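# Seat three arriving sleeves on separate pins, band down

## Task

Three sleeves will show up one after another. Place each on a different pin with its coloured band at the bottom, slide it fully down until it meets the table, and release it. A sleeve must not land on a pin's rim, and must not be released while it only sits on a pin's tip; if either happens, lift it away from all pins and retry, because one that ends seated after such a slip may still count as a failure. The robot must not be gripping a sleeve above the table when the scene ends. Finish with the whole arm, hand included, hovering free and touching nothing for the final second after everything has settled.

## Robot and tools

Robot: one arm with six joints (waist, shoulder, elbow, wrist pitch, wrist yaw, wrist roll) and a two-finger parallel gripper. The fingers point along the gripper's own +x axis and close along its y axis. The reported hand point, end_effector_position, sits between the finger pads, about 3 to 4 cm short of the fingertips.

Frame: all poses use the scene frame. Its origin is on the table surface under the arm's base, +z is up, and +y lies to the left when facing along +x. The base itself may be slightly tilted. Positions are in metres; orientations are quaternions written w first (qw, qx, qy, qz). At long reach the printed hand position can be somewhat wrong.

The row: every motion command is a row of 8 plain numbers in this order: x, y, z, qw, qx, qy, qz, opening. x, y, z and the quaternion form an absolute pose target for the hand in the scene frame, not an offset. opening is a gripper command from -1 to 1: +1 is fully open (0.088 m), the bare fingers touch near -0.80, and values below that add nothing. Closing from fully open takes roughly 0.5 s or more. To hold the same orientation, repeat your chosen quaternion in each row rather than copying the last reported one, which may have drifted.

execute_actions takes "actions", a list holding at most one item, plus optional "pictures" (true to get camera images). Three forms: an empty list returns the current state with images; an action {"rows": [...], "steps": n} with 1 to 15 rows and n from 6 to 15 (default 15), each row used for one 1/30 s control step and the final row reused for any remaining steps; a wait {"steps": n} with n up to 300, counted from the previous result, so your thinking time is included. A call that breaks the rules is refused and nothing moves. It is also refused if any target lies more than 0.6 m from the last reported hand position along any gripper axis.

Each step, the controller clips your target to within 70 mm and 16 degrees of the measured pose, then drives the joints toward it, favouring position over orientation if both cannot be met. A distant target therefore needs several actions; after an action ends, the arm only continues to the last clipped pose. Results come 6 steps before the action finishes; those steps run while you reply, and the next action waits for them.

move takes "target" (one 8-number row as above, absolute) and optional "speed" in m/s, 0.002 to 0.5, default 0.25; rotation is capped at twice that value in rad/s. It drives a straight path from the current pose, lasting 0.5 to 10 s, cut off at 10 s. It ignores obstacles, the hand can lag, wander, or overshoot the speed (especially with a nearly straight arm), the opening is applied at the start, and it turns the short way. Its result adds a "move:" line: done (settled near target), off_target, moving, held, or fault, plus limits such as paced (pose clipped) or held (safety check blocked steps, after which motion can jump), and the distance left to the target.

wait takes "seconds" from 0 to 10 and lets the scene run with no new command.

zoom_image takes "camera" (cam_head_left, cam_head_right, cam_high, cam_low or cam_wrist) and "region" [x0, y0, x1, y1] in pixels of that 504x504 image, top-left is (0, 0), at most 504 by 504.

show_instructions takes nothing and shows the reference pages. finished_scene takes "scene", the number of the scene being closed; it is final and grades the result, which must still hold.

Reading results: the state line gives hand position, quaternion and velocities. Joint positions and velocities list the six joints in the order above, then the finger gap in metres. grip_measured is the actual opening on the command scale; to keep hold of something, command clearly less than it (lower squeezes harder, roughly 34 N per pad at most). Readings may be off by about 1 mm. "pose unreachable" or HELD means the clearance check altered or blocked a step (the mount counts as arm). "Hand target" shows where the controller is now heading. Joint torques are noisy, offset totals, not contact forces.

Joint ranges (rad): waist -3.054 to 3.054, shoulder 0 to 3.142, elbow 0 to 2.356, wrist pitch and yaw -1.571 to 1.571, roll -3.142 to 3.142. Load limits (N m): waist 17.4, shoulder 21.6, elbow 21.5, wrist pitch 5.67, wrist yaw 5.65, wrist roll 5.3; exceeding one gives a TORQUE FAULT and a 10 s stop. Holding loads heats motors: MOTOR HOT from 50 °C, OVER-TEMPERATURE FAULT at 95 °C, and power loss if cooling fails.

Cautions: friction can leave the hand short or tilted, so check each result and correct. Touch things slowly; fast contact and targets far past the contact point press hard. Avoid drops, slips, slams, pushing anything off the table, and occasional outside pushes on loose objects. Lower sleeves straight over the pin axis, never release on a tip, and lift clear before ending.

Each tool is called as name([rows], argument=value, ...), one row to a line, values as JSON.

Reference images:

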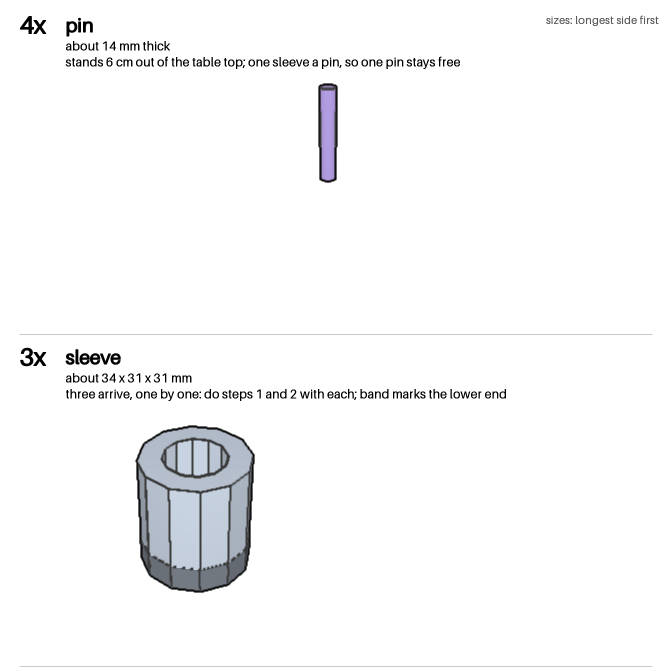

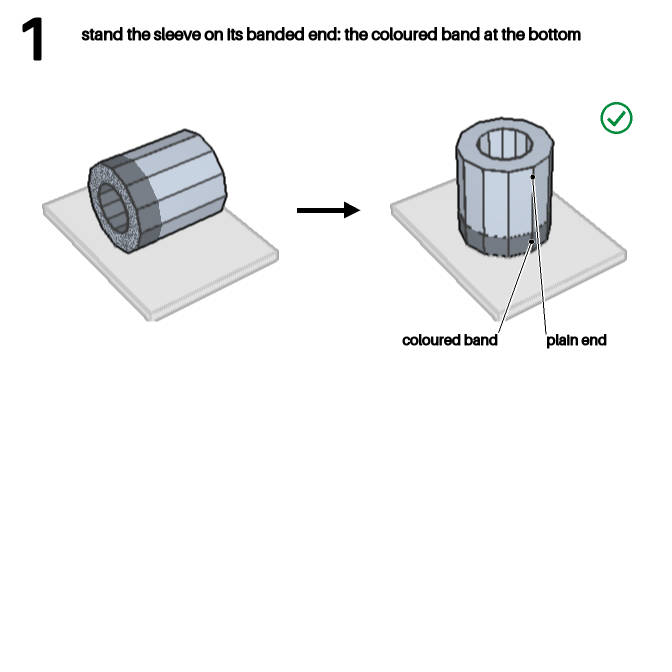

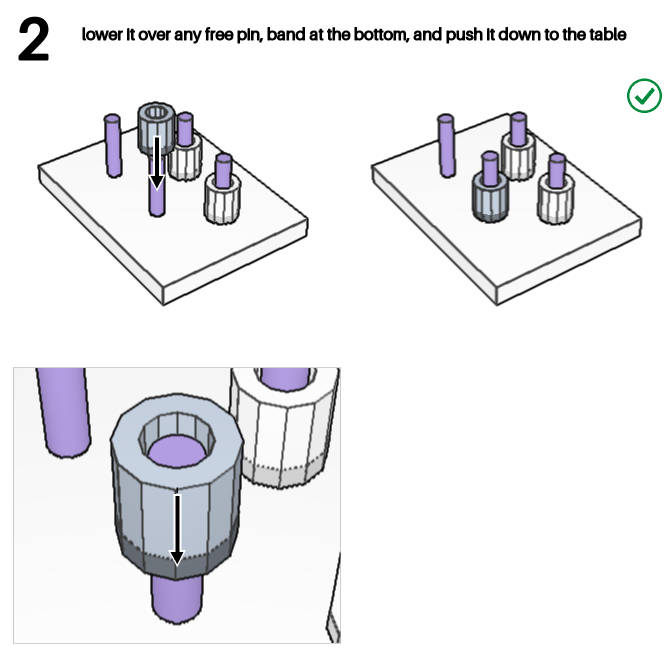

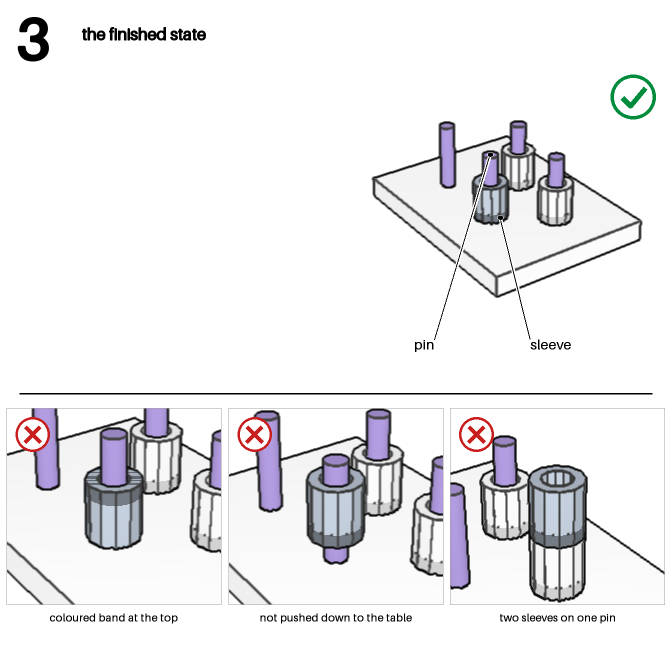

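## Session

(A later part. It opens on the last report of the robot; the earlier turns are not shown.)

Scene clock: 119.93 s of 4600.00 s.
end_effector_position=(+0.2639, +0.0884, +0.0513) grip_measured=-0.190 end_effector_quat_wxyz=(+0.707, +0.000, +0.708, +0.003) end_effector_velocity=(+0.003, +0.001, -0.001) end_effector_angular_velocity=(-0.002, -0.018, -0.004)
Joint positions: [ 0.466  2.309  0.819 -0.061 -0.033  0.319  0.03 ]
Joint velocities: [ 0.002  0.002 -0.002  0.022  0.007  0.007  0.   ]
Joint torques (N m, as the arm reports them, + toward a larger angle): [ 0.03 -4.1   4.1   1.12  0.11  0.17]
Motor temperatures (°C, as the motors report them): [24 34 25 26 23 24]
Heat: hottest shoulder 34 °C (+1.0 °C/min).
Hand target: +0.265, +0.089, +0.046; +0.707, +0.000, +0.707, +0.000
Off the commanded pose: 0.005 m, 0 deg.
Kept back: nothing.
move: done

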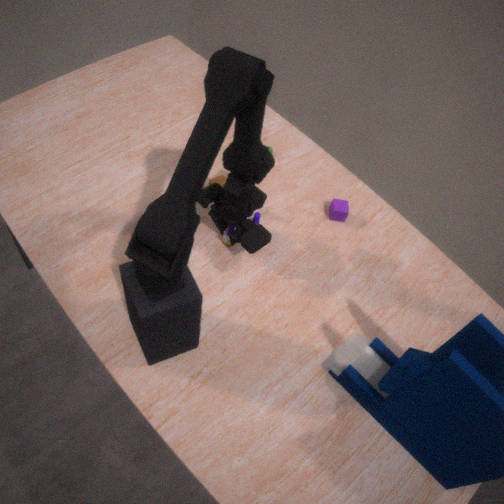

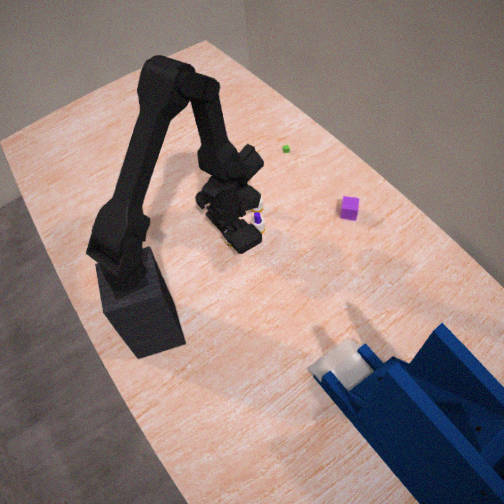

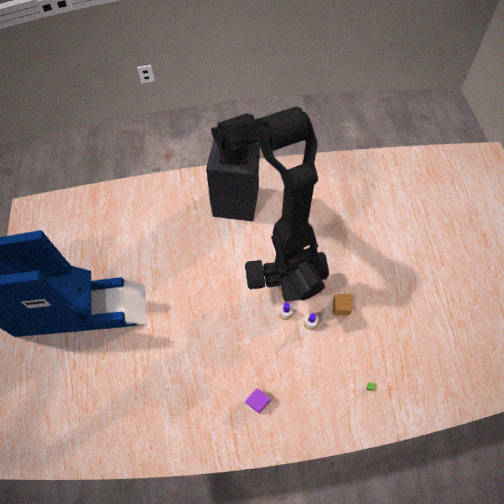

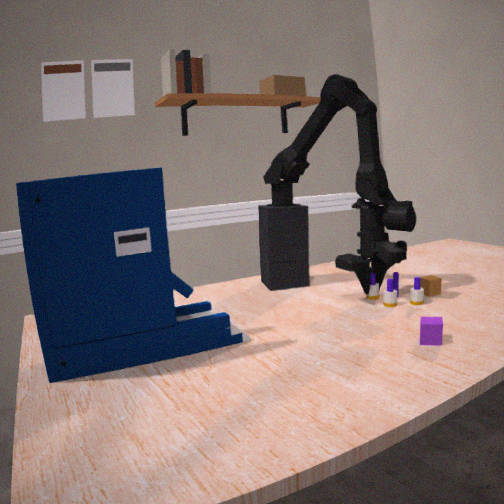

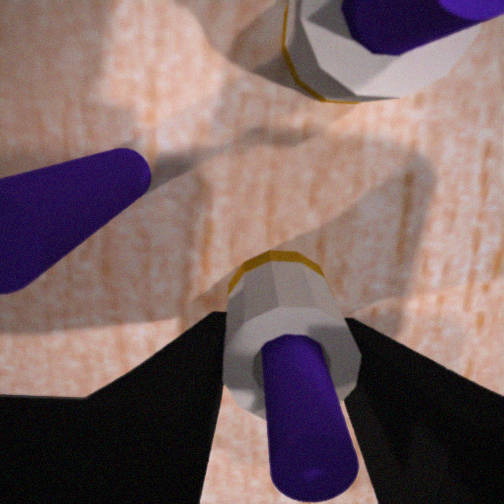

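move(target=[0.265,0.089,0.051,0.7071,0,0.7071,0,0.1])

move(target=[0.265,0.089,0.15,0.7071,0,0.7071,0,0.1], speed=0.2)

zoom_image(camera="cam_low", region=[355,250,435,330])

Scene clock: 120.87 s of 4600.00 s.
end_effector_position=(+0.2640, +0.0884, +0.0510) grip_measured=+0.098 end_effector_quat_wxyz=(+0.707, -0.001, +0.707, +0.002) end_effector_velocity=(-0.002, -0.000, +0.000) end_effector_angular_velocity=(+0.005, +0.009, +0.005)
Joint positions: [ 0.467  2.311  0.82  -0.061 -0.031  0.32   0.044]
Joint velocities: [-0.002 -0.002 -0.002 -0.007 -0.007 -0.007  0.   ]
Joint torques (N m, as the arm reports them, + toward a larger angle): [-0.05 -6.12  3.54  0.01  0.08  0.15]
Motor temperatures (°C, as the motors report them): [24 34 25 26 23 24]
Heat: hottest shoulder 34 °C (+1.0 °C/min).
Hand target: +0.265, +0.089, +0.051; +0.707, +0.000, +0.707, -0.000
Off the commanded pose: 0.001 m, 0 deg.
Kept back: nothing.
move: done

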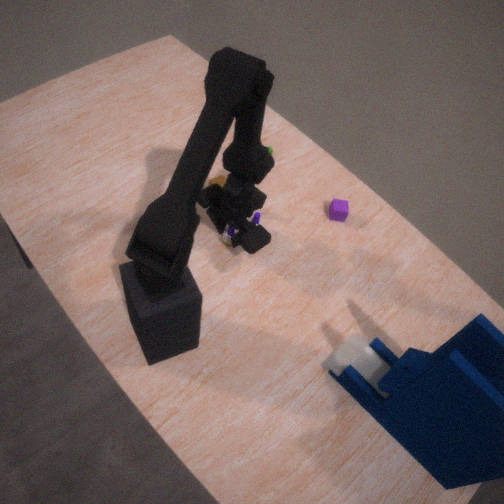

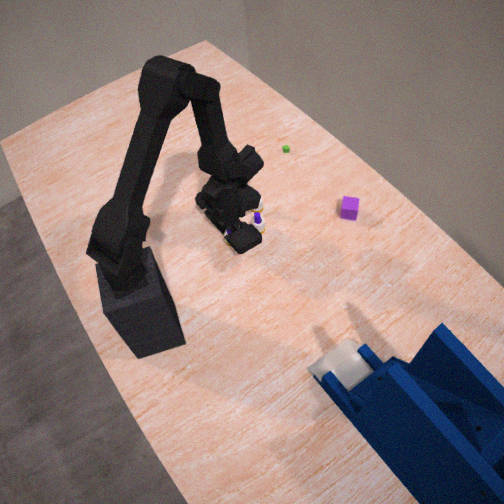

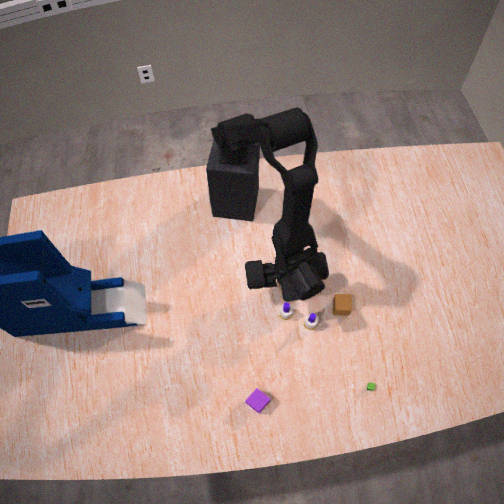

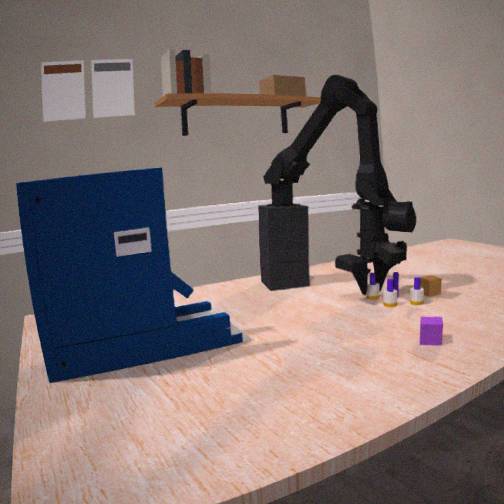

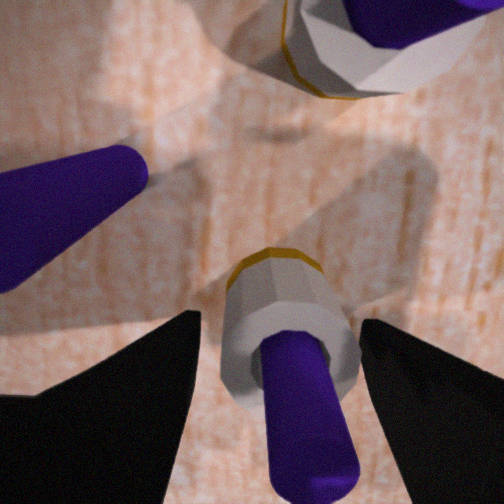

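Scene clock: 121.97 s of 4600.00 s.
end_effector_position=(+0.2592, +0.0884, +0.1453) grip_measured=+0.100 end_effector_quat_wxyz=(+0.701, -0.001, +0.713, -0.002) end_effector_velocity=(-0.002, -0.000, +0.004) end_effector_angular_velocity=(+0.005, +0.009, +0.005)
Joint positions: [ 0.463  1.943  0.813 -0.438 -0.031  0.319  0.044]
Joint velocities: [-0.002 -0.012  0.002 -0.022 -0.007 -0.007 -0.   ]
Joint torques (N m, as the arm reports them, + toward a larger angle): [-0.52 -6.72  5.53 -0.02  0.07 -0.13]
Motor temperatures (°C, as the motors report them): [24 34 25 26 23 24]
Heat: hottest shoulder 34 °C (+1.0 °C/min).
Hand target: +0.264, +0.089, +0.150; +0.707, -0.000, +0.707, +0.000
Off the commanded pose: 0.007 m, 1 deg.
Kept back: nothing.
move: done

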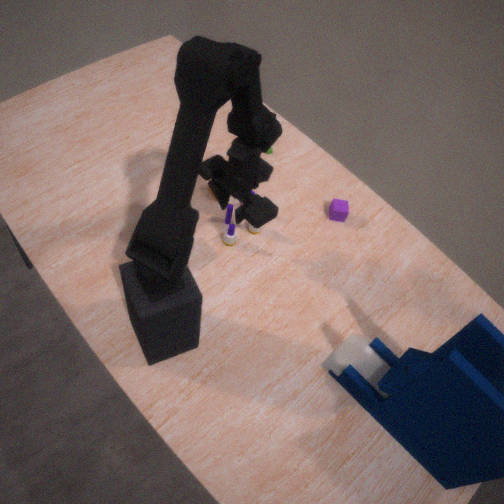

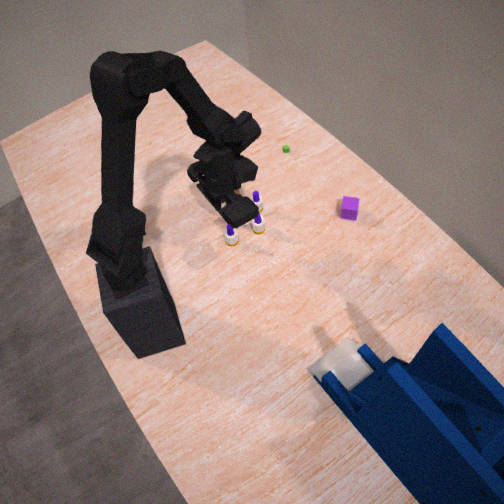

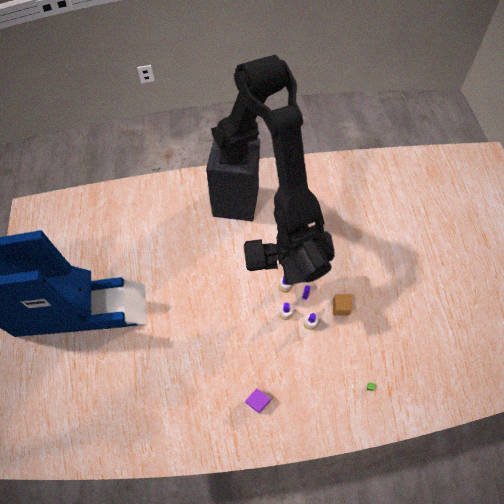

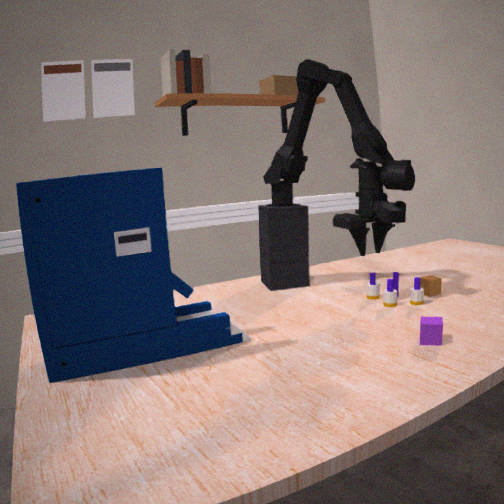

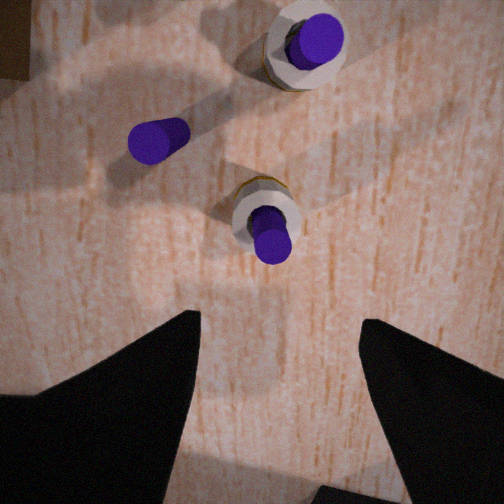

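Region (355, 250, 435, 330) of cam_low's 504x504 image, scaled by 6.300, with more detail than that image has.

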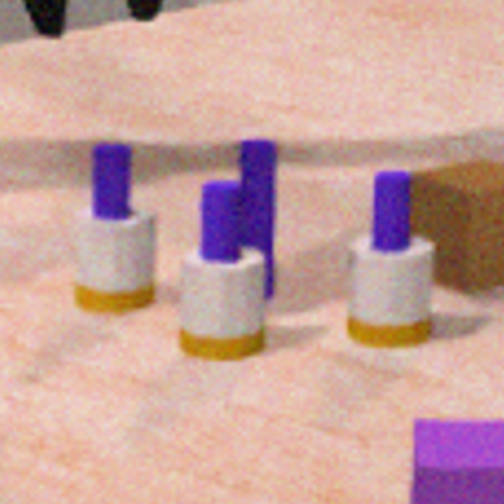

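finished_scene(scene=1)

The scene is finished: the task was done.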